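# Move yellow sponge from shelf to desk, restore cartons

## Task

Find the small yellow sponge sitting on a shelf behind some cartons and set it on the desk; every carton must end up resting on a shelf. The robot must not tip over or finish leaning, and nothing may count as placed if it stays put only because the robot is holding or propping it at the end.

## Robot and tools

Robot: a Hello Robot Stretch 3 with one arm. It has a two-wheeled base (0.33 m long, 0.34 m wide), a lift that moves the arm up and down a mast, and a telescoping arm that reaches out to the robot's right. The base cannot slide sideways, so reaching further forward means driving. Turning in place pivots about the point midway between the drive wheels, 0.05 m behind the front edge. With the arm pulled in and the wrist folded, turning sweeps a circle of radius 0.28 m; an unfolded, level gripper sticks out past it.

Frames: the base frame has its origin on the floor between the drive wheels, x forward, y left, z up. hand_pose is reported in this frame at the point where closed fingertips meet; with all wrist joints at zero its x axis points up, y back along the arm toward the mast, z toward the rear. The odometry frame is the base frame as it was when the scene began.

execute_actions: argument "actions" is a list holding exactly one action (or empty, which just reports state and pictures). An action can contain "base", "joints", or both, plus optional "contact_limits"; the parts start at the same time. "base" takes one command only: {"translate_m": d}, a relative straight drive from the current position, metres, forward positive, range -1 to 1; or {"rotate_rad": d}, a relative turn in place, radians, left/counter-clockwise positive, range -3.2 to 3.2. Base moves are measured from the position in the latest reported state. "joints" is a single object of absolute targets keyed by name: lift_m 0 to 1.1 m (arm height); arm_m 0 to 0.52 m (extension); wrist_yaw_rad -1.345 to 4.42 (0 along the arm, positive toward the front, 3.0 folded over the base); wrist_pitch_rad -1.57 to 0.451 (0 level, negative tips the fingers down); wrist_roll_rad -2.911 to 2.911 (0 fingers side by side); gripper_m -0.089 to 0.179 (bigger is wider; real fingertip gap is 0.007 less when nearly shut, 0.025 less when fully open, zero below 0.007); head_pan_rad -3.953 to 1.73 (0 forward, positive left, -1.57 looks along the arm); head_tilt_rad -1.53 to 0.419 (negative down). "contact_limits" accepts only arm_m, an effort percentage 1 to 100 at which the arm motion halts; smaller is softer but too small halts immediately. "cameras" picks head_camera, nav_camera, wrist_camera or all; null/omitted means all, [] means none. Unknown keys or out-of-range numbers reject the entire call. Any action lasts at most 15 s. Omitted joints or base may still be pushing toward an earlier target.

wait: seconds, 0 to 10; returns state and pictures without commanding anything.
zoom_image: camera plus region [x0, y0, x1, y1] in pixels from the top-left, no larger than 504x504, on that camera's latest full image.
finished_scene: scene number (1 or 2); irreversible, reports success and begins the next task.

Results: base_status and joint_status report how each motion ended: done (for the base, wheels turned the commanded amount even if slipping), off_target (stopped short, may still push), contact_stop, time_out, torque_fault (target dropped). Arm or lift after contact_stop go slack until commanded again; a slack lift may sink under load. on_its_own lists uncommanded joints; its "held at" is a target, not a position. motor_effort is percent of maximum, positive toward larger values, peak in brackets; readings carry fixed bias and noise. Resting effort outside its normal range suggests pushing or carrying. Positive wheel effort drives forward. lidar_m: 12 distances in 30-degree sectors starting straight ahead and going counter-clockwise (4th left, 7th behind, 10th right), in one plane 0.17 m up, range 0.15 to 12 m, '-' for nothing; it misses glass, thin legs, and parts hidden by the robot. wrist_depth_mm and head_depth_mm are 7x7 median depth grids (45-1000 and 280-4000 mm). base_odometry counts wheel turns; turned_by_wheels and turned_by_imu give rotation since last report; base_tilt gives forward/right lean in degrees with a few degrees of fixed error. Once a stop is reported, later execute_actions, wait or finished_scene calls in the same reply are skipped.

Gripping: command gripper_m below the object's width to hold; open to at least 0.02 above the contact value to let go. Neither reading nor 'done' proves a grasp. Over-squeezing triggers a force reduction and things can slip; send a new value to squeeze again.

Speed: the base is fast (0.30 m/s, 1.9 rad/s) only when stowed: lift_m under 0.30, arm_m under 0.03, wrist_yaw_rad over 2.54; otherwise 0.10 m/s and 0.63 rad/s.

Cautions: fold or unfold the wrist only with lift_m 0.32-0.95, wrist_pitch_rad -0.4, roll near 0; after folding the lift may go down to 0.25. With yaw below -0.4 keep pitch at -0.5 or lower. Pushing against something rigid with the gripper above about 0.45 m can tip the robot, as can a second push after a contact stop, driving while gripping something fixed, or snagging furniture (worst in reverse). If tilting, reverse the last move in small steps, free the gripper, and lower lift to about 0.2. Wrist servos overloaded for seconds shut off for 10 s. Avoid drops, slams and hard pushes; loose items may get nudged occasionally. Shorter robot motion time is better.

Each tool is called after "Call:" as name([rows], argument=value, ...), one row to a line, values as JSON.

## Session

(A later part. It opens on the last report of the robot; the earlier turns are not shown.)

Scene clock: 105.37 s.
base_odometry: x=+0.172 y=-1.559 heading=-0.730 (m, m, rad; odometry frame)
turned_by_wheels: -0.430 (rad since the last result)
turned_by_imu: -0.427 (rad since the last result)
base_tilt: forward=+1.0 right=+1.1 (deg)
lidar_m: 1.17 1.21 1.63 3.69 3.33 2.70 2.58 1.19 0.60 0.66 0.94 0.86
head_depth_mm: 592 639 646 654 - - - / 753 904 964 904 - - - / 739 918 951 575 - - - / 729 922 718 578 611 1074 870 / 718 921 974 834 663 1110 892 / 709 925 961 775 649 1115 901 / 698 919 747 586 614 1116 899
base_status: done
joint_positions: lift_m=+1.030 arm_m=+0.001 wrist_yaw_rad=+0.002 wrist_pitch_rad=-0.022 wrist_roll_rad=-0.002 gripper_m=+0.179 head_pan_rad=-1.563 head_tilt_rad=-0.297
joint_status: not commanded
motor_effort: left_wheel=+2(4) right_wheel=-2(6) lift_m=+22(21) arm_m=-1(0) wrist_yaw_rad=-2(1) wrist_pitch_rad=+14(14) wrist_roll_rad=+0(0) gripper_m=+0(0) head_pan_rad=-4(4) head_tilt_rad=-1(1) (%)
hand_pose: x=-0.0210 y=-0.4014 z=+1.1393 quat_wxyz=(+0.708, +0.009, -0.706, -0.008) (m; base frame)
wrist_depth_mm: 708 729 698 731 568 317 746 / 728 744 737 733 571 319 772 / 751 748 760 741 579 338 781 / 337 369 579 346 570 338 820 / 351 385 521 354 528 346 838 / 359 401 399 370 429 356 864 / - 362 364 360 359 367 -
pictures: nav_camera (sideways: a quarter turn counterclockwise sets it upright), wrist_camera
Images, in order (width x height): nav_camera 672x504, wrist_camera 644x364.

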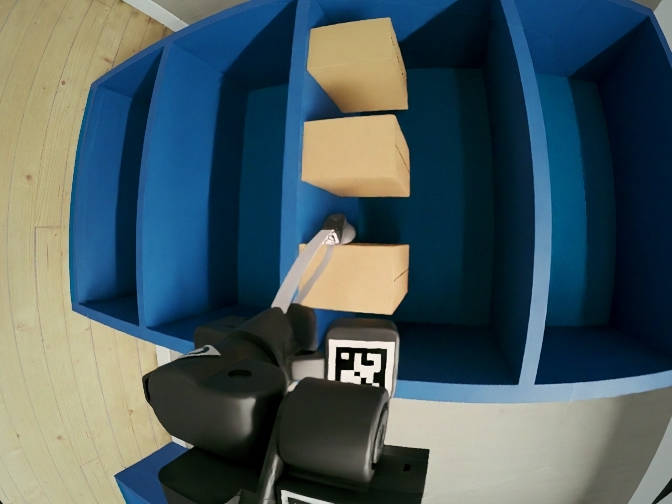

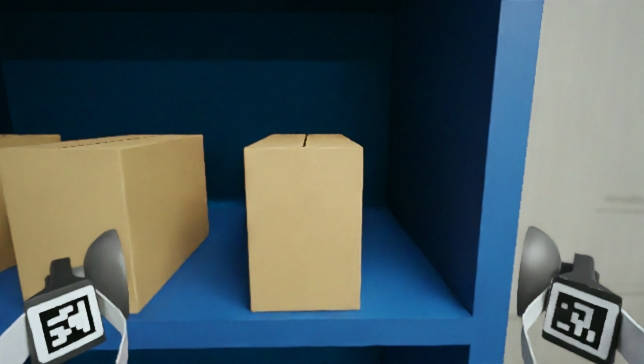

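Call:
execute_actions([
  {"base":{"translate_m":0.017},"joints":{"lift_m":0.98,"arm_m":0.17}},
], cameras=["wrist_camera","nav_camera"])

Scene clock: 115.33 s.
base_odometry: x=+0.185 y=-1.571 heading=-0.730 (m, m, rad; odometry frame)
turned_by_wheels: +0.000 (rad since the last result)
turned_by_imu: +0.002 (rad since the last result)
base_tilt: forward=+1.3 right=+1.1 (deg)
lidar_m: 1.15 1.19 1.60 3.26 3.36 2.71 2.60 1.20 0.61 0.72 0.92 0.85
head_depth_mm: 646 697 704 709 - - 735 / 750 909 969 938 - - 890 / 741 919 712 566 - - 890 / 731 914 953 577 637 1105 889 / 720 923 979 948 661 1113 894 / 708 921 950 700 633 1109 896 / 698 921 744 579 614 1117 902
base_status: done
joint_positions: lift_m=+0.980 arm_m=+0.170 wrist_yaw_rad=+0.002 wrist_pitch_rad=-0.022 wrist_roll_rad=-0.002 gripper_m=+0.179 head_pan_rad=-1.563 head_tilt_rad=-0.297
joint_status: all done
motor_effort: left_wheel=+2(4) right_wheel=-1(1) lift_m=+21(21) arm_m=+6(10) wrist_yaw_rad=-1(2) wrist_pitch_rad=+14(14) wrist_roll_rad=+0(0) gripper_m=+1(1) head_pan_rad=-4(4) head_tilt_rad=-1(1) (%)
hand_pose: x=-0.0210 y=-0.5702 z=+1.0894 quat_wxyz=(+0.708, +0.009, -0.706, -0.008) (m; base frame)
wrist_depth_mm: 558 556 565 564 552 316 213 / 565 574 165 166 433 317 213 / 244 349 168 168 170 317 215 / 240 346 172 173 176 317 214 / 241 359 178 179 181 341 214 / - 323 183 183 188 320 196 / - 250 192 190 193 250 -
pictures: nav_camera (sideways: a quarter turn counterclockwise sets it upright), wrist_camera
Images, in order (width x height): nav_camera 672x504, wrist_camera 644x364.

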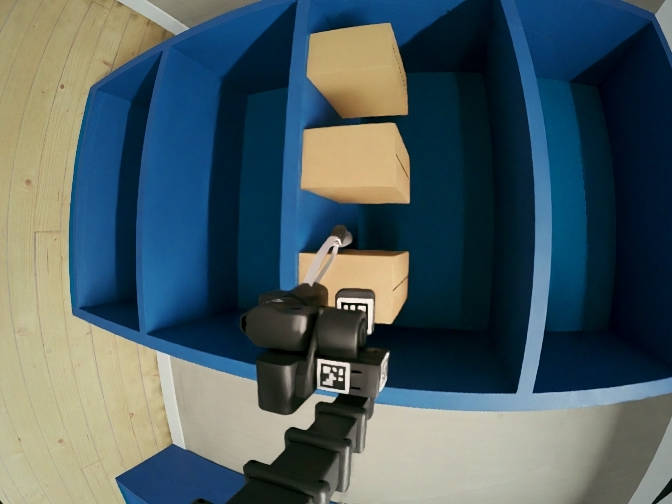

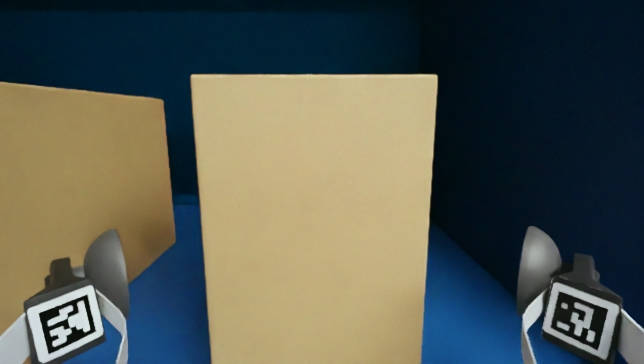

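Call:
execute_actions([
  {"joints":{"arm_m":0.27},"contact_limits":{"arm_m":20}},
], cameras=["wrist_camera","nav_camera"])

Scene clock: 120.47 s.
base_odometry: x=+0.185 y=-1.571 heading=-0.730 (m, m, rad; odometry frame)
turned_by_wheels: +0.000 (rad since the last result)
turned_by_imu: +0.001 (rad since the last result)
base_tilt: forward=+1.3 right=+1.0 (deg)
lidar_m: 1.16 1.19 1.60 3.27 3.33 2.71 2.60 1.20 0.61 0.72 0.92 0.85
head_depth_mm: 646 697 705 - 650 727 734 / 752 911 962 - 1123 1030 886 / 740 919 709 - - 1106 890 / 732 922 952 599 628 1111 895 / 720 922 979 884 661 1109 894 / 709 919 953 696 632 1115 900 / 698 918 740 579 612 1116 898
base_status: not commanded
joint_positions: lift_m=+0.980 arm_m=+0.270 wrist_yaw_rad=+0.002 wrist_pitch_rad=-0.022 wrist_roll_rad=-0.002 gripper_m=+0.179 head_pan_rad=-1.563 head_tilt_rad=-0.297
joint_status: all done
motor_effort: left_wheel=+1(1) right_wheel=-1(1) lift_m=+22(22) arm_m=+6(7) wrist_yaw_rad=-1(1) wrist_pitch_rad=+14(14) wrist_roll_rad=+0(0) gripper_m=+0(0) head_pan_rad=-4(4) head_tilt_rad=-1(1) (%)
contact_limits: arm_m 20 (drawing in: default 30, maximum 49; extending or still: default 41, maximum 67)
hand_pose: x=-0.0210 y=-0.6702 z=+1.0894 quat_wxyz=(+0.708, +0.009, -0.706, -0.008) (m; base frame)
wrist_depth_mm: 472 468 469 475 474 291 212 / 480 86 87 88 89 90 211 / 244 89 90 91 92 93 211 / 244 92 92 94 95 96 213 / 244 95 95 96 98 99 211 / - 97 98 100 101 102 195 / - 101 102 103 104 106 -
pictures: nav_camera (sideways: a quarter turn counterclockwise sets it upright), wrist_camera
Images, in order (width x height): nav_camera 672x504, wrist_camera 644x364.

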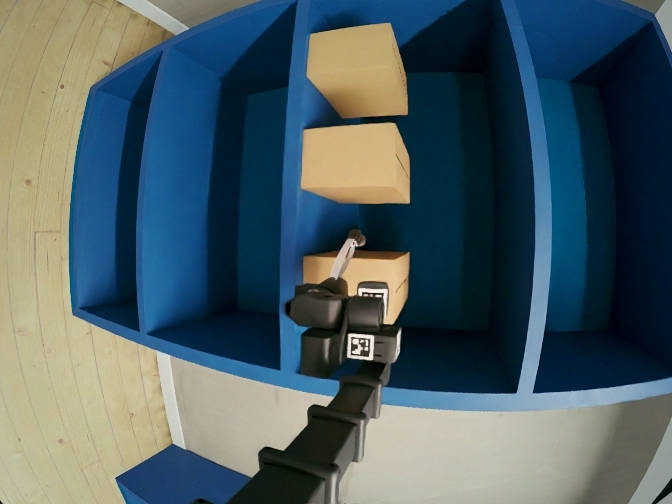

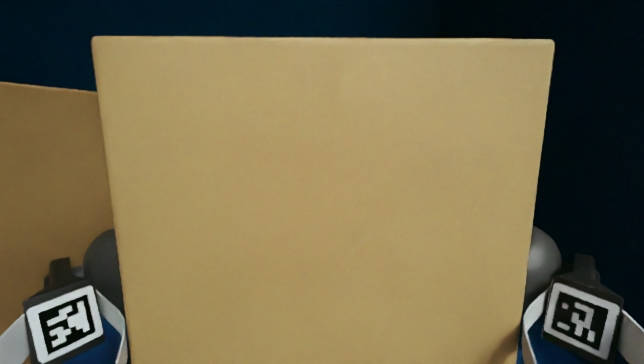

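Call:
execute_actions([
  {"joints":{"gripper_m":0.06}},
], cameras=["wrist_camera"])

Call:
execute_actions([
  {"joints":{"lift_m":1.0}},
], cameras=["wrist_camera","nav_camera"])

Scene clock: 126.87 s.
base_odometry: x=+0.185 y=-1.571 heading=-0.730 (m, m, rad; odometry frame)
turned_by_wheels: +0.000 (rad since the last result)
turned_by_imu: +0.001 (rad since the last result)
base_tilt: forward=+1.1 right=+1.2 (deg)
lidar_m: 1.16 1.19 1.60 3.25 3.35 2.72 2.59 1.20 0.60 0.72 0.92 0.85
head_depth_mm: 645 694 704 - 649 727 733 / 756 911 961 - 1116 1027 884 / 744 916 711 - - 1107 889 / 731 919 817 628 652 1111 891 / 721 917 981 884 662 1108 893 / 710 923 957 698 633 1113 896 / 702 918 743 579 612 1116 898
base_status: not commanded
joint_positions: lift_m=+0.980 arm_m=+0.270 wrist_yaw_rad=+0.000 wrist_pitch_rad=-0.022 wrist_roll_rad=-0.002 gripper_m=+0.065 head_pan_rad=-1.563 head_tilt_rad=-0.297
joint_status: gripper_m off_target (ended at +0.065, target +0.060)
motor_effort: left_wheel=+1(1) right_wheel=-1(3) lift_m=+22(23) arm_m=+4(6) wrist_yaw_rad=-1(3) wrist_pitch_rad=+14(14) wrist_roll_rad=+0(1) gripper_m=-33(99) head_pan_rad=-4(4) head_tilt_rad=+0(0) (%)
hand_pose: x=-0.0215 y=-0.6704 z=+1.0894 quat_wxyz=(+0.708, +0.008, -0.706, -0.008) (m; base frame)
wrist_depth_mm: 469 470 467 469 471 313 209 / 486 487 110 111 112 257 211 / 245 288 114 114 115 258 212 / 246 305 117 118 119 259 210 / 245 308 120 121 123 274 210 / 244 124 125 125 126 127 212 / 233 239 129 129 130 228 199
pictures: wrist_camera
Images, in order (width x height): wrist_camera 644x364.

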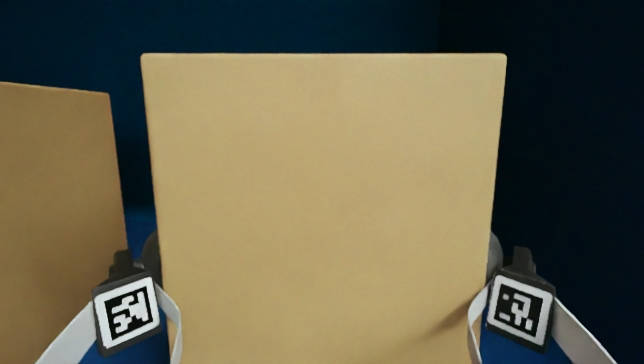

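Scene clock: 127.80 s.
base_odometry: x=+0.185 y=-1.571 heading=-0.730 (m, m, rad; odometry frame)
turned_by_wheels: +0.000 (rad since the last result)
turned_by_imu: +0.000 (rad since the last result)
base_tilt: forward=+1.2 right=+1.0 (deg)
lidar_m: 1.16 1.19 1.60 3.25 3.34 2.72 2.60 1.20 0.61 0.72 0.92 0.85
head_depth_mm: 645 697 705 - 628 727 734 / 755 908 960 - 622 1030 888 / 746 917 633 - 1146 1109 886 / 735 919 765 627 647 1115 887 / 720 921 977 883 661 1107 891 / 712 921 953 697 634 1118 894 / 700 921 742 580 611 1120 897
base_status: not commanded
joint_positions: lift_m=+1.000 arm_m=+0.270 wrist_yaw_rad=+0.000 wrist_pitch_rad=-0.031 wrist_roll_rad=-0.002 gripper_m=+0.068 head_pan_rad=-1.563 head_tilt_rad=-0.297
joint_status: all done
on_its_own: gripper_m is held at +0.067, not at your +0.060, by its stall guard, which is still easing
motor_effort: left_wheel=+0(1) right_wheel=-1(1) lift_m=+49(52) arm_m=+4(4) wrist_yaw_rad=+0(0) wrist_pitch_rad=+19(19) wrist_roll_rad=+0(1) gripper_m=-32(33) head_pan_rad=-4(4) head_tilt_rad=-1(1) (%)
hand_pose: x=-0.0215 y=-0.6701 z=+1.1063 quat_wxyz=(+0.708, +0.011, -0.706, -0.011) (m; base frame)
wrist_depth_mm: 462 471 471 472 470 310 210 / 473 479 113 114 114 256 210 / 258 311 116 117 117 259 211 / 246 307 119 119 120 276 211 / 245 304 122 122 123 274 210 / 243 125 125 126 126 127 211 / 233 262 128 129 130 190 202
pictures: nav_camera (sideways: a quarter turn counterclockwise sets it upright), wrist_camera
Images, in order (width x height): nav_camera 672x504, wrist_camera 644x364.

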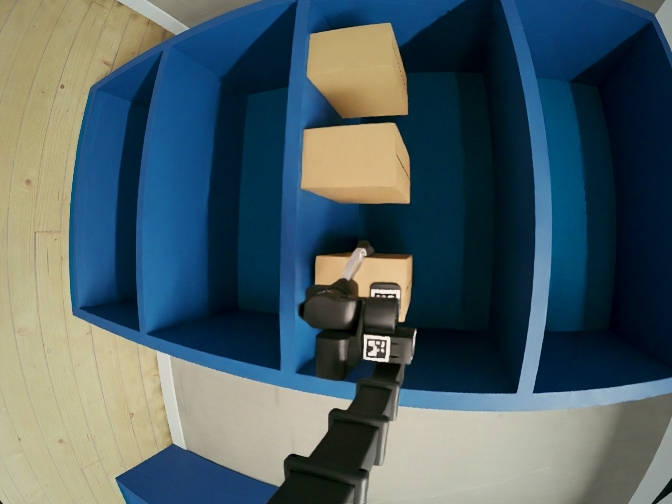

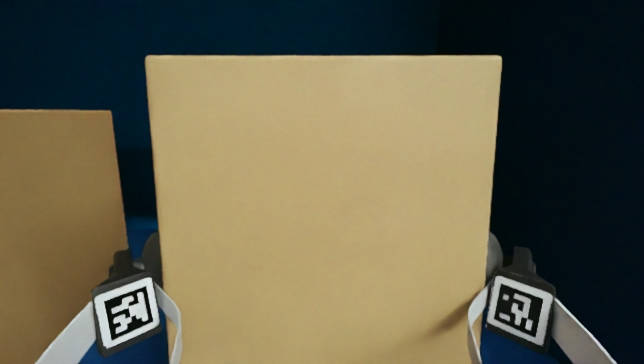

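Call:
execute_actions([
  {"joints":{"arm_m":0.235}},
], cameras=[])

Call:
execute_actions([
  {"base":{"translate_m":-0.06},"joints":{"head_pan_rad":-1.75}},
])

Scene clock: 146.53 s.
base_odometry: x=+0.185 y=-1.571 heading=-0.730 (m, m, rad; odometry frame)
turned_by_wheels: +0.000 (rad since the last result)
turned_by_imu: +0.002 (rad since the last result)
base_tilt: forward=+1.2 right=+1.1 (deg)
lidar_m: 1.16 1.19 1.59 3.26 3.34 2.72 2.59 1.20 0.61 0.72 0.92 0.85
head_depth_mm: 646 695 704 - 698 725 733 / 752 905 964 - 1117 1028 887 / 743 918 659 - - 1104 886 / 734 916 952 586 627 1105 893 / 722 919 976 884 661 1107 892 / 711 918 952 698 632 1115 894 / 699 922 742 580 613 1120 898
base_status: not commanded
joint_positions: lift_m=+1.000 arm_m=+0.235 wrist_yaw_rad=+0.000 wrist_pitch_rad=-0.031 wrist_roll_rad=-0.002 gripper_m=+0.096 head_pan_rad=-1.563 head_tilt_rad=-0.297
joint_status: all done
on_its_own: gripper_m is held at +0.095, not at your +0.060, by its stall guard, which is not easing now
motor_effort: left_wheel=+1(0) right_wheel=-1(1) lift_m=+49(49) arm_m=-5(5) wrist_yaw_rad=-1(0) wrist_pitch_rad=+19(19) wrist_roll_rad=+0(0) gripper_m=-20(20) head_pan_rad=-4(3) head_tilt_rad=-1(1) (%)
hand_pose: x=-0.0215 y=-0.6357 z=+1.1061 quat_wxyz=(+0.708, +0.011, -0.706, -0.011) (m; base frame)
wrist_depth_mm: 493 493 498 504 503 309 211 / 508 508 114 115 116 259 211 / 256 305 117 118 119 259 212 / 244 306 120 121 121 271 212 / 245 305 122 123 124 266 212 / 245 124 125 125 126 127 212 / 233 262 128 128 129 250 200
pictures: none
No camera images: the call's "cameras" was empty. Leave "cameras" out to get every camera's image.

Scene clock: 148.67 s.
base_odometry: x=+0.140 y=-1.531 heading=-0.730 (m, m, rad; odometry frame)
turned_by_wheels: +0.000 (rad since the last result)
turned_by_imu: +0.000 (rad since the last result)
base_tilt: forward=+1.1 right=+1.0 (deg)
lidar_m: 1.22 1.25 1.68 3.27 3.32 2.66 2.54 1.15 0.60 0.59 1.01 0.90
head_depth_mm: 938 1001 1066 1118 - 1334 1416 / 920 982 1043 - 1216 1302 1399 / 492 522 552 - 651 698 761 / 629 764 751 - 1035 1037 893 / 721 923 688 - - 1112 891 / 709 908 941 588 606 1113 894 / 700 893 943 895 636 1116 902
base_status: done
joint_positions: lift_m=+1.000 arm_m=+0.235 wrist_yaw_rad=+0.000 wrist_pitch_rad=-0.031 wrist_roll_rad=-0.002 gripper_m=+0.096 head_pan_rad=-1.743 head_tilt_rad=-0.297
joint_status: all done
on_its_own: gripper_m is held at +0.095, not at your +0.060, by its stall guard, which is not easing now
motor_effort: left_wheel=+0(3) right_wheel=-1(5) lift_m=+49(49) arm_m=-5(5) wrist_yaw_rad=+0(0) wrist_pitch_rad=+19(19) wrist_roll_rad=+0(0) gripper_m=-20(20) head_pan_rad=-4(24) head_tilt_rad=-1(0) (%)
hand_pose: x=-0.0215 y=-0.6357 z=+1.1061 quat_wxyz=(+0.708, +0.011, -0.706, -0.011) (m; base frame)
wrist_depth_mm: 489 499 508 502 398 205 139 / 513 512 115 116 116 171 139 / 323 535 117 118 119 171 139 / 318 543 120 120 121 181 139 / 315 475 122 124 124 176 140 / 306 125 124 125 126 126 139 / 278 262 128 128 129 173 131
pictures: head_camera (sideways: a quarter turn clockwise sets it upright), nav_camera (sideways: a quarter turn counterclockwise sets it upright), wrist_camera
Images, in order (width x height): head_camera 896x504, nav_camera 672x504, wrist_camera 644x364.

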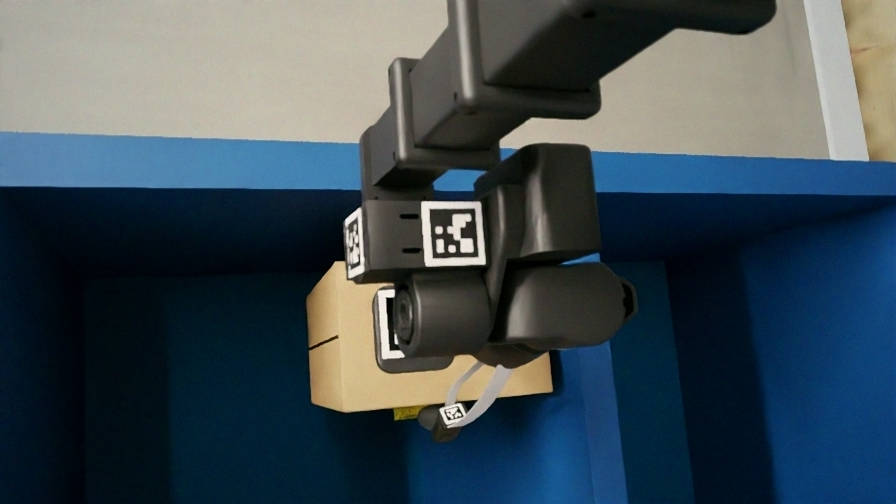

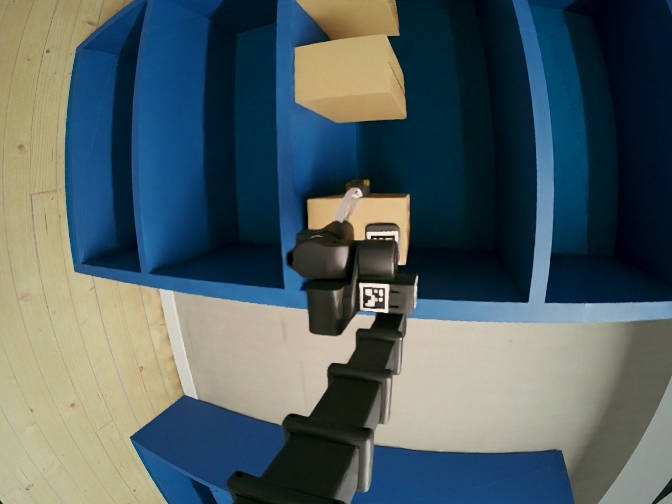

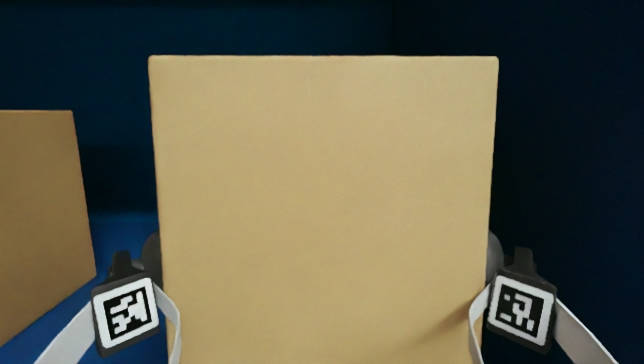

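Call:
execute_actions([
  {"base":{"translate_m":0.05},"joints":{"arm_m":0.0,"head_tilt_rad":-0.6}},
])

Scene clock: 159.40 s.
base_odometry: x=+0.177 y=-1.564 heading=-0.730 (m, m, rad; odometry frame)
turned_by_wheels: +0.000 (rad since the last result)
turned_by_imu: +0.002 (rad since the last result)
base_tilt: forward=+1.1 right=+1.2 (deg)
lidar_m: 1.17 1.20 1.62 3.28 3.34 2.70 2.59 1.20 0.60 0.69 0.93 0.86
head_depth_mm: 942 1054 1146 - - - - / 503 559 601 - - - 1212 / 638 668 653 - - - 1191 / 862 341 351 - - - - / 860 334 344 - - 1265 1183 / 847 329 344 393 1007 911 1172 / 845 832 679 1159 1004 909 1172
base_status: done
joint_positions: lift_m=+1.000 arm_m=+0.001 wrist_yaw_rad=+0.000 wrist_pitch_rad=-0.032 wrist_roll_rad=-0.002 gripper_m=+0.096 head_pan_rad=-1.743 head_tilt_rad=-0.592
joint_status: all done
on_its_own: gripper_m is held at +0.095, not at your +0.060, by its stall guard, which is not easing now
motor_effort: left_wheel=+1(3) right_wheel=-1(5) lift_m=+49(49) arm_m=-6(7) wrist_yaw_rad=+0(0) wrist_pitch_rad=+20(20) wrist_roll_rad=+0(0) gripper_m=-20(19) head_pan_rad=-3(5) head_tilt_rad=-3(19) (%)
hand_pose: x=-0.0215 y=-0.4014 z=+1.1059 quat_wxyz=(+0.708, +0.012, -0.706, -0.012) (m; base frame)
wrist_depth_mm: 704 720 736 717 586 309 741 / 724 720 115 116 116 308 779 / 331 333 117 118 119 322 793 / 339 340 119 120 121 334 826 / 351 354 123 123 124 345 835 / 363 124 125 125 127 126 876 / 749 875 127 128 129 367 887
pictures: head_camera (sideways: a quarter turn clockwise sets it upright), nav_camera (sideways: a quarter turn counterclockwise sets it upright), wrist_camera
Images, in order (width x height): head_camera 896x504, nav_camera 672x504, wrist_camera 644x364.

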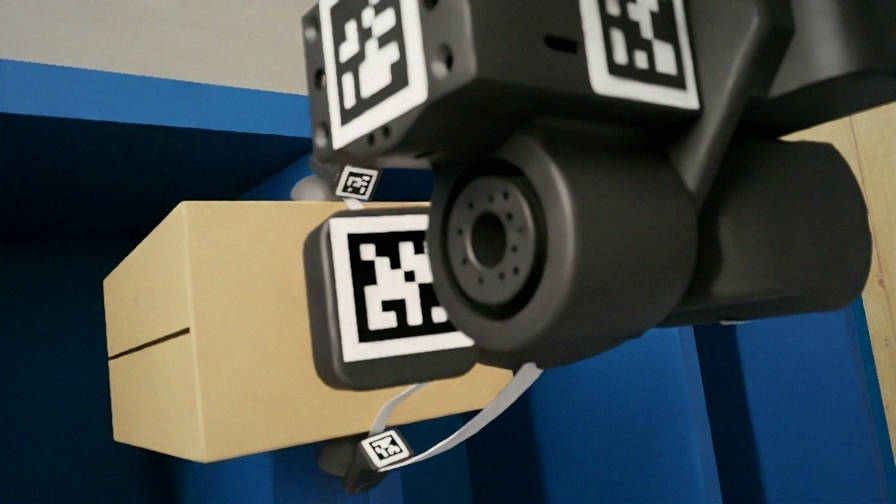

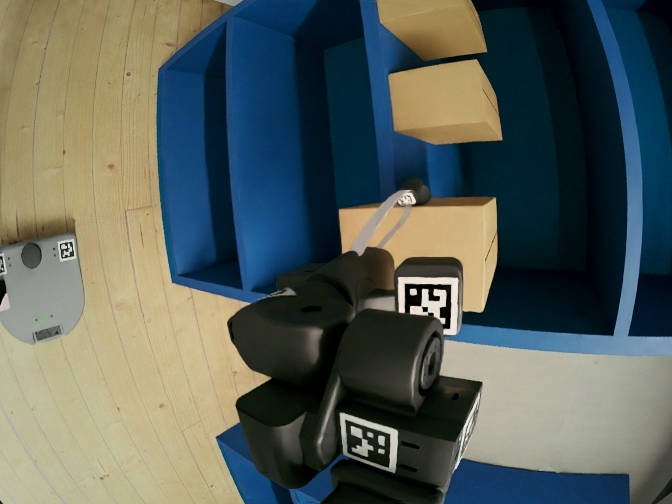

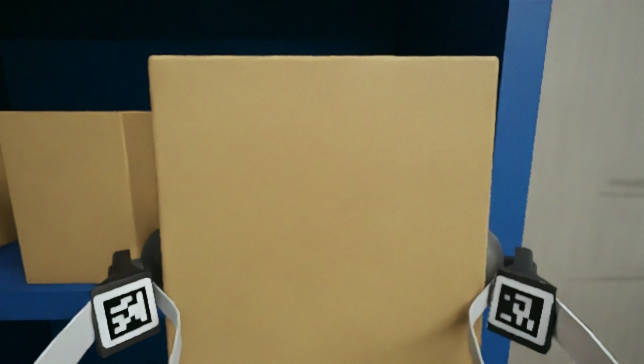

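Call:
execute_actions([
  {"joints":{"wrist_yaw_rad":0.7}},
], cameras=["nav_camera","wrist_camera"])

Scene clock: 169.40 s.
base_odometry: x=+0.177 y=-1.564 heading=-0.730 (m, m, rad; odometry frame)
turned_by_wheels: +0.000 (rad since the last result)
turned_by_imu: +0.001 (rad since the last result)
base_tilt: forward=+1.2 right=+1.2 (deg)
lidar_m: 1.17 1.20 1.62 3.27 3.34 2.70 2.59 1.19 0.60 0.69 0.93 0.86
head_depth_mm: 949 1053 1150 - - - 1226 / 503 560 600 - - - 1229 / 638 693 665 - - - 1175 / 869 873 668 1185 - - 1182 / 868 865 643 1185 - - 1178 / 858 873 661 - - - 1169 / 848 892 680 - - 1286 1174
base_status: not commanded
joint_positions: lift_m=+1.000 arm_m=+0.001 wrist_yaw_rad=+0.697 wrist_pitch_rad=-0.032 wrist_roll_rad=-0.002 gripper_m=+0.096 head_pan_rad=-1.743 head_tilt_rad=-0.592
joint_status: all done
on_its_own: gripper_m is held at +0.095, not at your +0.060, by its stall guard, which is not easing now
motor_effort: left_wheel=+1(1) right_wheel=-1(1) lift_m=+49(50) arm_m=-6(6) wrist_yaw_rad=+1(3) wrist_pitch_rad=+19(20) wrist_roll_rad=+0(0) gripper_m=-19(20) head_pan_rad=-4(4) head_tilt_rad=-3(3) (%)
hand_pose: x=+0.1425 y=-0.3419 z=+1.1059 quat_wxyz=(+0.670, +0.252, -0.659, +0.231) (m; base frame)
wrist_depth_mm: 852 - 673 850 782 678 592 / 885 907 115 116 116 656 618 / 886 - 117 118 118 671 617 / 875 - 120 120 121 670 626 / 905 - 122 123 124 464 501 / 911 124 125 126 126 127 357 / 914 - 128 128 129 724 288
pictures: nav_camera (sideways: a quarter turn counterclockwise sets it upright), wrist_camera
Images, in order (width x height): nav_camera 672x504, wrist_camera 644x364.

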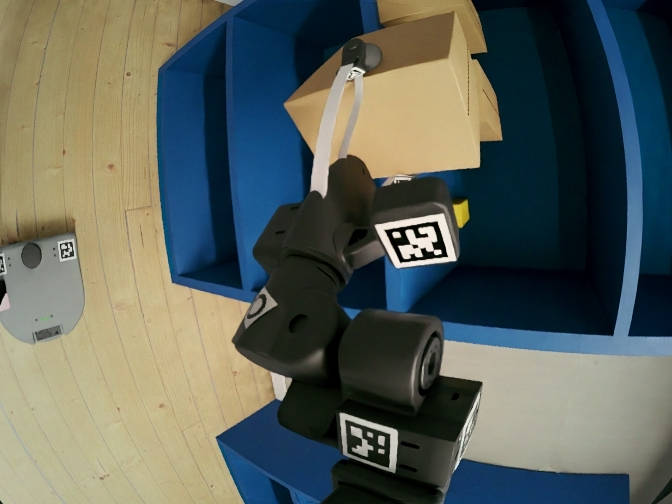

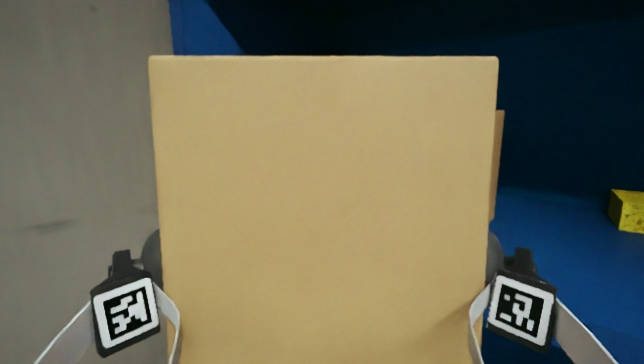

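Call:
execute_actions([
  {"joints":{"lift_m":0.55,"head_pan_rad":-1.5,"head_tilt_rad":-0.65}},
])

Scene clock: 177.17 s.
base_odometry: x=+0.177 y=-1.564 heading=-0.730 (m, m, rad; odometry frame)
turned_by_wheels: +0.000 (rad since the last result)
turned_by_imu: +0.002 (rad since the last result)
base_tilt: forward=+1.2 right=+1.1 (deg)
lidar_m: 1.17 1.20 1.61 3.26 3.33 2.71 2.59 1.19 0.60 0.69 0.93 0.86
head_depth_mm: 835 738 619 810 860 1304 1206 / 871 783 622 1117 947 1247 1176 / 868 788 625 1147 950 1301 1186 / 877 792 628 1158 956 1312 1203 / 891 771 634 1162 959 612 674 / 611 596 622 1161 937 601 611 / 520 555 615 1174 726 652 1200
base_status: not commanded
joint_positions: lift_m=+0.550 arm_m=+0.001 wrist_yaw_rad=+0.697 wrist_pitch_rad=-0.033 wrist_roll_rad=-0.002 gripper_m=+0.096 head_pan_rad=-1.507 head_tilt_rad=-0.641
joint_status: all done
on_its_own: gripper_m is held at +0.095, not at your +0.060, by its stall guard, which is not easing now
motor_effort: left_wheel=+0(1) right_wheel=-1(1) lift_m=+22(43) arm_m=-6(5) wrist_yaw_rad=+2(2) wrist_pitch_rad=+20(20) wrist_roll_rad=+1(1) gripper_m=-19(19) head_pan_rad=+3(23) head_tilt_rad=-3(6) (%)
hand_pose: x=+0.1425 y=-0.3419 z=+0.6567 quat_wxyz=(+0.670, +0.252, -0.659, +0.231) (m; base frame)
wrist_depth_mm: 876 - 669 852 776 677 596 / 862 945 115 116 116 659 609 / 884 - 117 118 118 674 624 / 903 - 120 120 121 693 628 / 905 - 122 123 124 484 517 / 919 124 124 125 126 126 372 / 902 - 128 129 129 734 300
pictures: head_camera (sideways: a quarter turn clockwise sets it upright), nav_camera (sideways: a quarter turn counterclockwise sets it upright), wrist_camera
Images, in order (width x height): head_camera 896x504, nav_camera 672x504, wrist_camera 644x364.

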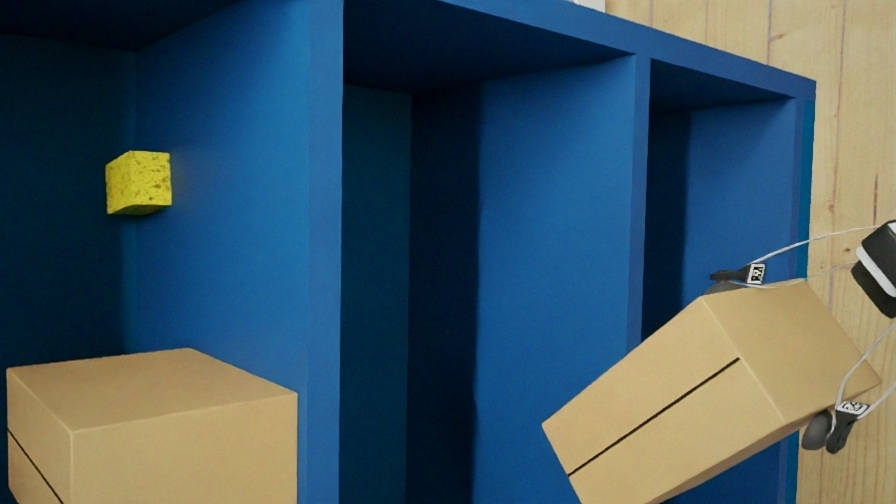

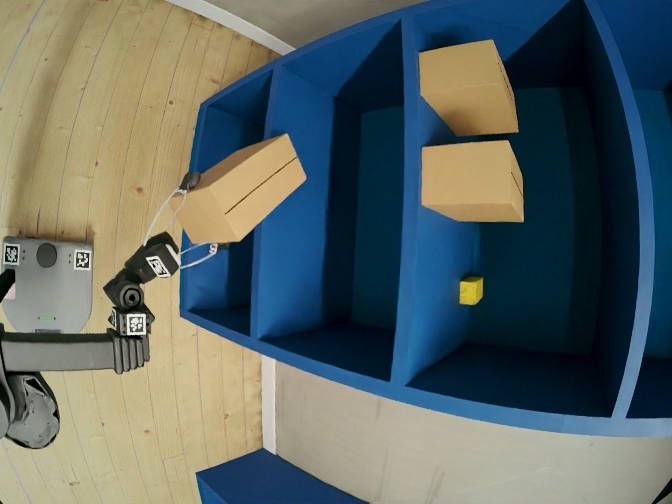

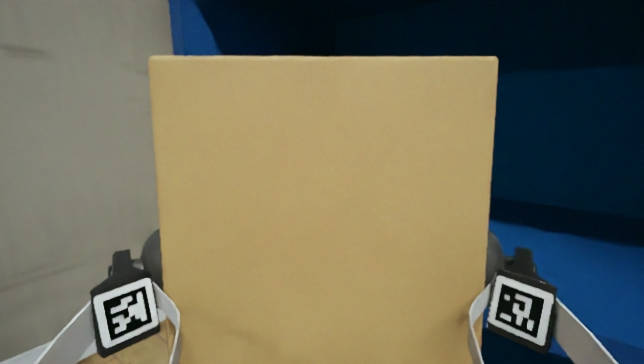

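Call:
execute_actions([
  {"joints":{"wrist_yaw_rad":0,"arm_m":0.26},"contact_limits":{"arm_m":20}},
], cameras=["head_camera"])

Call:
execute_actions([
  {"joints":{"lift_m":0.525}},
], cameras=["head_camera","wrist_camera"])

Scene clock: 185.43 s.
base_odometry: x=+0.177 y=-1.564 heading=-0.730 (m, m, rad; odometry frame)
turned_by_wheels: +0.000 (rad since the last result)
turned_by_imu: +0.002 (rad since the last result)
base_tilt: forward=+1.2 right=+1.1 (deg)
lidar_m: 1.17 1.20 1.61 3.29 3.33 2.70 2.59 1.20 0.60 0.69 0.93 0.86
head_depth_mm: 839 739 618 806 860 1346 1223 / 872 782 621 1084 940 - 1182 / 865 784 625 844 852 1251 1189 / 883 790 628 1124 932 1308 1203 / 888 771 632 1156 956 1316 1207 / 610 596 622 1158 964 1307 1209 / 518 556 614 1171 970 1308 1208
base_status: not commanded
joint_positions: lift_m=+0.550 arm_m=+0.260 wrist_yaw_rad=+0.002 wrist_pitch_rad=-0.033 wrist_roll_rad=-0.002 gripper_m=+0.096 head_pan_rad=-1.507 head_tilt_rad=-0.642
joint_status: all done
on_its_own: gripper_m is held at +0.095, not at your +0.060, by its stall guard, which is not easing now
motor_effort: left_wheel=+0(1) right_wheel=-1(1) lift_m=+22(22) arm_m=+6(9) wrist_yaw_rad=-1(6) wrist_pitch_rad=+20(20) wrist_roll_rad=+0(0) gripper_m=-20(20) head_pan_rad=+4(4) head_tilt_rad=-3(3) (%)
contact_limits: arm_m 20 (drawing in: default 30, maximum 49; extending or still: default 41, maximum 67)
hand_pose: x=-0.0210 y=-0.6599 z=+0.6567 quat_wxyz=(+0.708, +0.012, -0.706, -0.011) (m; base frame)
wrist_depth_mm: 478 477 477 478 480 296 200 / 494 486 116 116 116 243 200 / 504 501 118 118 119 244 200 / 522 514 120 120 121 261 199 / 540 490 122 123 124 252 201 / 376 125 125 125 126 127 199 / 294 274 127 128 129 247 187
pictures: head_camera (sideways: a quarter turn clockwise sets it upright)
Images, in order (width x height): head_camera 896x504.

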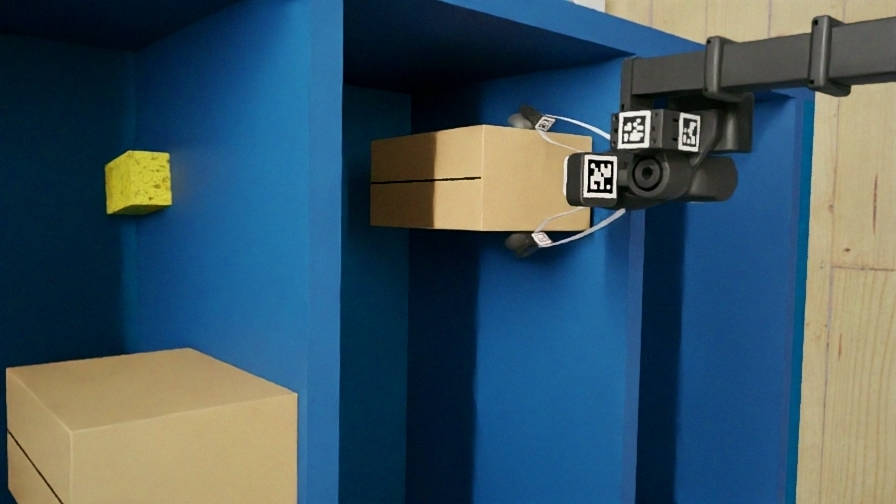

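Scene clock: 186.43 s.
base_odometry: x=+0.177 y=-1.564 heading=-0.730 (m, m, rad; odometry frame)
turned_by_wheels: +0.000 (rad since the last result)
turned_by_imu: +0.000 (rad since the last result)
base_tilt: forward=+1.1 right=+1.2 (deg)
lidar_m: 1.17 1.20 1.62 3.26 3.34 2.70 2.59 1.20 0.60 0.69 0.94 0.86
head_depth_mm: 837 738 619 809 864 1346 1218 / 872 780 622 1088 926 - 1180 / 865 785 626 875 868 1250 1195 / 883 789 628 1124 932 1298 1204 / 886 772 629 1159 957 1303 1209 / 609 597 622 1164 960 1311 1217 / 519 554 614 1165 965 1312 1210
base_status: not commanded
joint_positions: lift_m=+0.525 arm_m=+0.260 wrist_yaw_rad=+0.002 wrist_pitch_rad=-0.026 wrist_roll_rad=-0.002 gripper_m=+0.096 head_pan_rad=-1.507 head_tilt_rad=-0.642
joint_status: all done
on_its_own: gripper_m is held at +0.095, not at your +0.060, by its stall guard, which is not easing now
motor_effort: left_wheel=+1(1) right_wheel=-1(2) lift_m=+21(21) arm_m=+6(5) wrist_yaw_rad=-1(1) wrist_pitch_rad=+16(20) wrist_roll_rad=+0(0) gripper_m=-19(20) head_pan_rad=+4(4) head_tilt_rad=-3(3) (%)
hand_pose: x=-0.0210 y=-0.6601 z=+0.6335 quat_wxyz=(+0.708, +0.010, -0.706, -0.009) (m; base frame)
wrist_depth_mm: 475 489 484 487 479 293 199 / 491 487 111 111 112 243 200 / 504 499 114 114 115 244 199 / 517 519 117 118 119 246 200 / 467 436 121 122 122 251 200 / 332 124 124 125 126 126 200 / 265 240 129 129 130 231 188
pictures: head_camera (sideways: a quarter turn clockwise sets it upright), wrist_camera
Images, in order (width x height): head_camera 896x504, wrist_camera 644x364.

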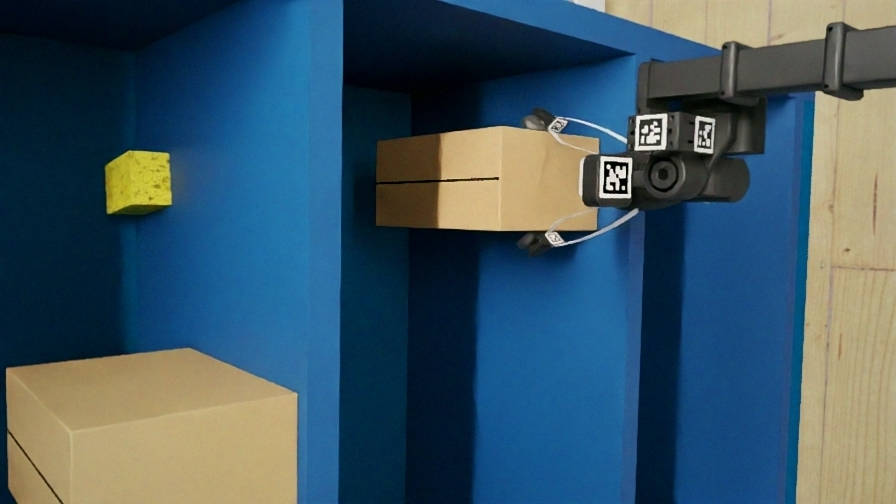

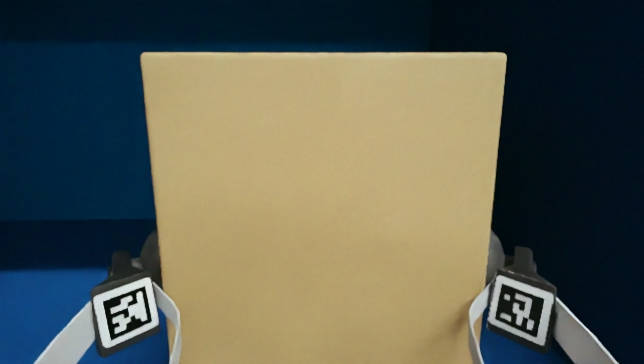

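Call:
execute_actions([
  {"joints":{"gripper_m":0.179}},
], cameras=[])

Call:
execute_actions([
  {"joints":{"arm_m":0.1}},
], cameras=["head_camera"])

Call:
execute_actions([
  {"joints":{"lift_m":1.0,"wrist_pitch_rad":-0.3,"gripper_m":0.13}},
], cameras=["wrist_camera"])

Scene clock: 192.97 s.
base_odometry: x=+0.177 y=-1.564 heading=-0.730 (m, m, rad; odometry frame)
turned_by_wheels: +0.000 (rad since the last result)
turned_by_imu: +0.001 (rad since the last result)
base_tilt: forward=+1.3 right=+1.1 (deg)
lidar_m: 1.17 1.20 1.62 3.28 3.34 2.70 2.58 1.19 0.60 0.69 0.93 0.86
head_depth_mm: 834 737 618 808 861 1348 1223 / 873 781 624 1086 928 - 1179 / 867 784 625 882 872 1253 1191 / 880 790 628 1127 924 1304 1201 / 886 773 629 1160 961 1303 1204 / 611 595 622 1162 964 1313 1209 / 519 555 614 1168 968 1328 1212
base_status: not commanded
joint_positions: lift_m=+0.525 arm_m=+0.260 wrist_yaw_rad=+0.001 wrist_pitch_rad=-0.025 wrist_roll_rad=-0.002 gripper_m=+0.179 head_pan_rad=-1.507 head_tilt_rad=-0.642
joint_status: all done
motor_effort: left_wheel=+1(1) right_wheel=-1(1) lift_m=+21(21) arm_m=+6(6) wrist_yaw_rad=-1(1) wrist_pitch_rad=+15(16) wrist_roll_rad=+0(0) gripper_m=+0(85) head_pan_rad=+4(4) head_tilt_rad=-3(3) (%)
hand_pose: x=-0.0211 y=-0.6602 z=+0.6338 quat_wxyz=(+0.708, +0.009, -0.706, -0.008) (m; base frame)
wrist_depth_mm: 477 476 477 482 483 295 200 / 489 484 110 111 112 260 199 / 497 501 113 113 114 244 200 / 519 512 116 117 118 246 200 / 478 428 120 121 121 278 199 / 351 208 124 124 126 277 183 / - 240 128 129 130 241 -
pictures: none
No camera images: the call's "cameras" was empty. Leave "cameras" out to get every camera's image.

Scene clock: 195.40 s.
base_odometry: x=+0.177 y=-1.564 heading=-0.730 (m, m, rad; odometry frame)
turned_by_wheels: +0.000 (rad since the last result)
turned_by_imu: +0.001 (rad since the last result)
base_tilt: forward=+1.3 right=+1.2 (deg)
lidar_m: 1.17 1.20 1.61 3.28 3.34 2.70 2.59 1.20 0.60 0.69 0.94 0.86
head_depth_mm: 835 739 618 808 859 1296 1220 / 874 782 622 1085 926 1243 1176 / 864 786 624 878 891 1326 - / 880 790 629 1122 938 1307 1203 / 883 775 631 1157 960 1312 1204 / 610 597 622 1154 967 1310 1204 / 519 554 615 1163 966 1312 1214
base_status: not commanded
joint_positions: lift_m=+0.525 arm_m=+0.100 wrist_yaw_rad=+0.001 wrist_pitch_rad=-0.023 wrist_roll_rad=-0.002 gripper_m=+0.179 head_pan_rad=-1.507 head_tilt_rad=-0.642
joint_status: all done
motor_effort: left_wheel=+1(1) right_wheel=-1(1) lift_m=+21(22) arm_m=-6(6) wrist_yaw_rad=-1(1) wrist_pitch_rad=+14(15) wrist_roll_rad=+0(0) gripper_m=+0(0) head_pan_rad=+3(3) head_tilt_rad=-3(3) (%)
hand_pose: x=-0.0211 y=-0.5010 z=+0.6341 quat_wxyz=(+0.708, +0.009, -0.706, -0.008) (m; base frame)
wrist_depth_mm: 615 631 624 632 572 300 215 / 633 638 639 641 587 300 220 / 655 663 661 271 469 303 226 / 678 691 681 278 462 303 235 / 473 475 435 285 421 326 241 / 353 331 313 295 308 308 770 / - 254 256 254 256 258 -
pictures: head_camera (sideways: a quarter turn clockwise sets it upright)
Images, in order (width x height): head_camera 896x504.

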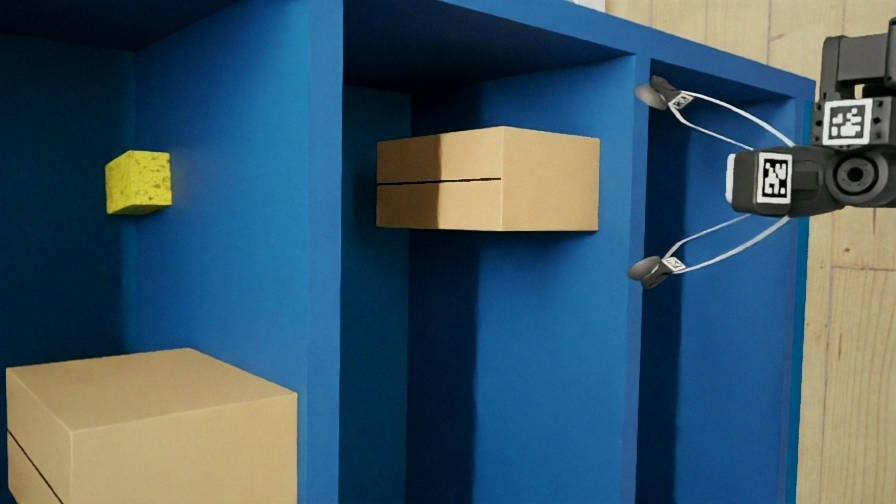

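Scene clock: 200.57 s.
base_odometry: x=+0.177 y=-1.564 heading=-0.730 (m, m, rad; odometry frame)
turned_by_wheels: +0.000 (rad since the last result)
turned_by_imu: +0.001 (rad since the last result)
base_tilt: forward=+1.2 right=+1.1 (deg)
lidar_m: 1.17 1.20 1.62 3.28 3.34 2.70 2.59 1.19 0.60 0.69 0.93 0.86
head_depth_mm: 835 824 - - 866 1300 1194 / 873 844 - - 908 1247 1182 / 864 810 612 853 893 1307 1187 / 881 792 628 1120 933 1304 1201 / 888 769 631 1159 959 1306 1208 / 609 596 622 1166 967 1310 1209 / 520 556 614 1164 966 1316 1216
base_status: not commanded
joint_positions: lift_m=+1.000 arm_m=+0.100 wrist_yaw_rad=+0.001 wrist_pitch_rad=-0.315 wrist_roll_rad=-0.002 gripper_m=+0.130 head_pan_rad=-1.507 head_tilt_rad=-0.642
joint_status: all done
motor_effort: left_wheel=+1(1) right_wheel=-1(1) lift_m=+49(51) arm_m=-5(6) wrist_yaw_rad=-2(2) wrist_pitch_rad=+9(12) wrist_roll_rad=+0(0) gripper_m=+0(83) head_pan_rad=+4(3) head_tilt_rad=-3(3) (%)
hand_pose: x=-0.0212 y=-0.4815 z=+1.0358 quat_wxyz=(+0.699, +0.112, -0.697, -0.111) (m; base frame)
wrist_depth_mm: 253 362 610 618 587 303 206 / 254 361 640 606 580 300 219 / 251 362 445 446 450 299 236 / 266 315 317 315 317 284 760 / 270 269 270 268 271 268 847 / 790 - 815 593 588 - 940 / 693 662 699 481 601 354 -
pictures: wrist_camera
Images, in order (width x height): wrist_camera 644x364.

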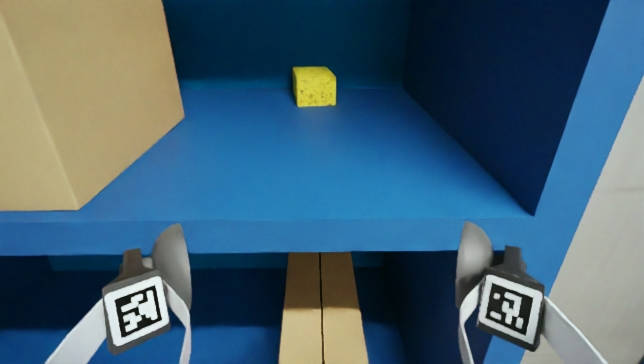

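Call:
execute_actions([
  {"base":{"translate_m":0.01},"joints":{"lift_m":1.015,"arm_m":0.38,"head_tilt_rad":-0.4},"contact_limits":{"arm_m":20}},
], cameras=["wrist_camera","head_camera"])

Scene clock: 210.37 s.
base_odometry: x=+0.185 y=-1.571 heading=-0.730 (m, m, rad; odometry frame)
turned_by_wheels: +0.000 (rad since the last result)
turned_by_imu: +0.002 (rad since the last result)
base_tilt: forward=+1.3 right=+1.1 (deg)
lidar_m: 1.16 1.19 1.60 3.25 3.33 2.71 2.60 1.20 0.61 0.72 0.92 0.85
head_depth_mm: 827 886 809 664 864 862 828 / 851 900 - 667 1148 918 849 / 855 921 953 639 944 803 854 / 859 931 977 674 1183 982 879 / 862 932 902 677 1192 983 882 / 874 918 579 619 1198 984 884 / 872 935 573 618 1204 989 885
base_status: done
joint_positions: lift_m=+1.015 arm_m=+0.380 wrist_yaw_rad=+0.001 wrist_pitch_rad=-0.316 wrist_roll_rad=-0.002 gripper_m=+0.130 head_pan_rad=-1.507 head_tilt_rad=-0.408
joint_status: all done
motor_effort: left_wheel=+0(6) right_wheel=-1(4) lift_m=+49(49) arm_m=+6(4) wrist_yaw_rad=+0(1) wrist_pitch_rad=+10(10) wrist_roll_rad=+0(0) gripper_m=+0(0) head_pan_rad=+4(3) head_tilt_rad=+3(16) (%)
contact_limits: arm_m 20 (drawing in: default 30, maximum 49; extending or still: default 41, maximum 67)
hand_pose: x=-0.0212 y=-0.7606 z=+1.0507 quat_wxyz=(+0.699, +0.112, -0.697, -0.111) (m; base frame)
wrist_depth_mm: 354 353 359 353 363 306 208 / 374 378 379 387 383 307 206 / 405 402 410 399 411 306 207 / 345 347 343 302 351 308 209 / 246 275 268 268 268 268 207 / 221 - 219 218 219 - 205 / 192 179 185 186 186 180 187
pictures: head_camera (sideways: a quarter turn clockwise sets it upright), wrist_camera
Images, in order (width x height): head_camera 896x504, wrist_camera 644x364.

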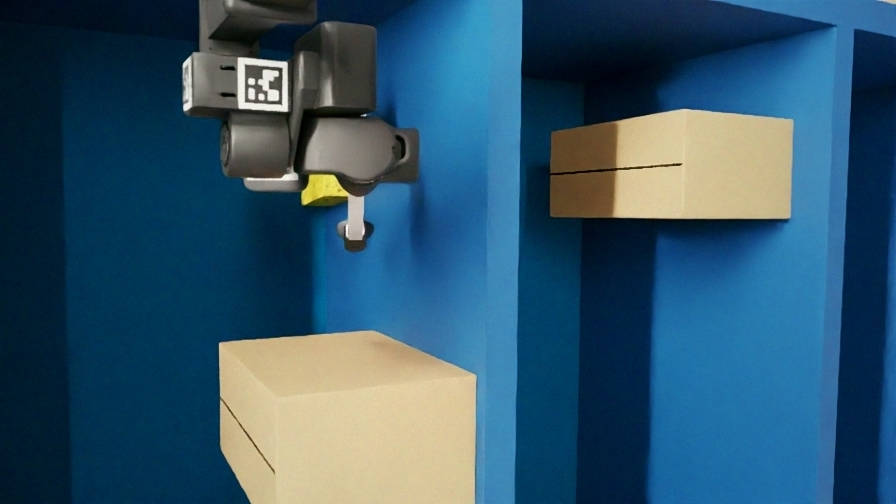

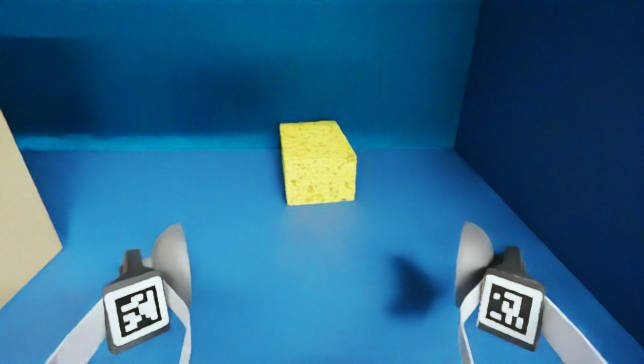

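Call:
execute_actions([
  {"joints":{"lift_m":0.968,"arm_m":0.52,"wrist_pitch_rad":-0.2},"contact_limits":{"arm_m":20}},
], cameras=["wrist_camera","head_camera"])

Scene clock: 221.10 s.
base_odometry: x=+0.185 y=-1.571 heading=-0.730 (m, m, rad; odometry frame)
turned_by_wheels: +0.000 (rad since the last result)
turned_by_imu: +0.001 (rad since the last result)
base_tilt: forward=+1.2 right=+1.1 (deg)
lidar_m: 1.16 1.19 1.61 3.26 3.34 2.70 2.59 1.20 0.61 0.72 0.92 0.85
head_depth_mm: 830 880 - 662 867 858 825 / 850 908 - 668 1152 918 849 / 858 923 950 671 944 801 852 / 862 927 973 674 1179 979 878 / 863 929 903 679 1190 983 881 / 872 916 580 619 1197 990 884 / 876 932 574 620 1204 989 885
base_status: not commanded
joint_positions: lift_m=+0.968 arm_m=+0.520 wrist_yaw_rad=+0.001 wrist_pitch_rad=-0.223 wrist_roll_rad=-0.002 gripper_m=+0.130 head_pan_rad=-1.507 head_tilt_rad=-0.408
joint_status: all done
motor_effort: left_wheel=+1(0) right_wheel=-1(1) lift_m=+21(43) arm_m=+6(8) wrist_yaw_rad=-1(1) wrist_pitch_rad=+14(14) wrist_roll_rad=+0(0) gripper_m=+0(0) head_pan_rad=+3(4) head_tilt_rad=+3(4) (%)
contact_limits: arm_m 20 (drawing in: default 30, maximum 49; extending or still: default 41, maximum 67)
hand_pose: x=-0.0212 y=-0.9092 z=+1.0271 quat_wxyz=(+0.704, +0.079, -0.702, -0.078) (m; base frame)
wrist_depth_mm: 229 229 230 231 231 233 202 / 240 240 241 245 245 246 205 / 257 257 255 260 260 260 204 / 271 272 270 212 280 274 204 / 241 252 227 155 237 251 204 / 190 - 181 156 189 - 187 / 163 150 156 156 157 151 156
pictures: head_camera (sideways: a quarter turn clockwise sets it upright), wrist_camera
Images, in order (width x height): head_camera 896x504, wrist_camera 644x364.

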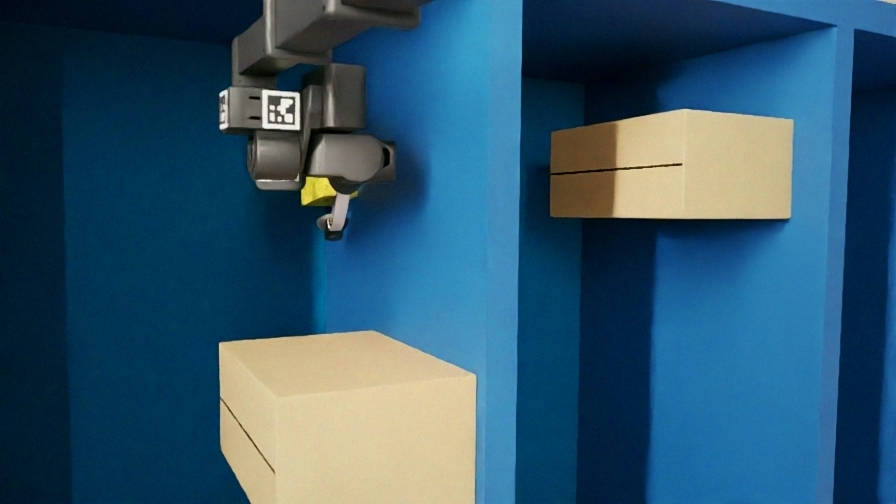

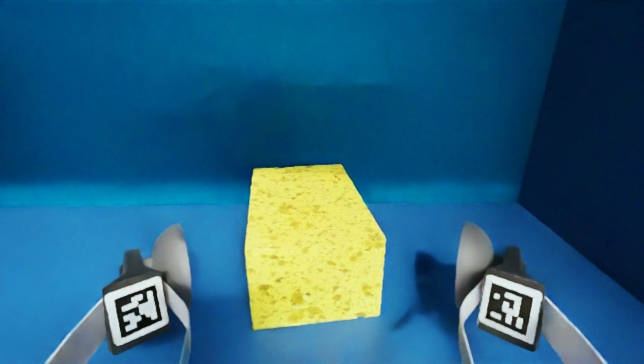

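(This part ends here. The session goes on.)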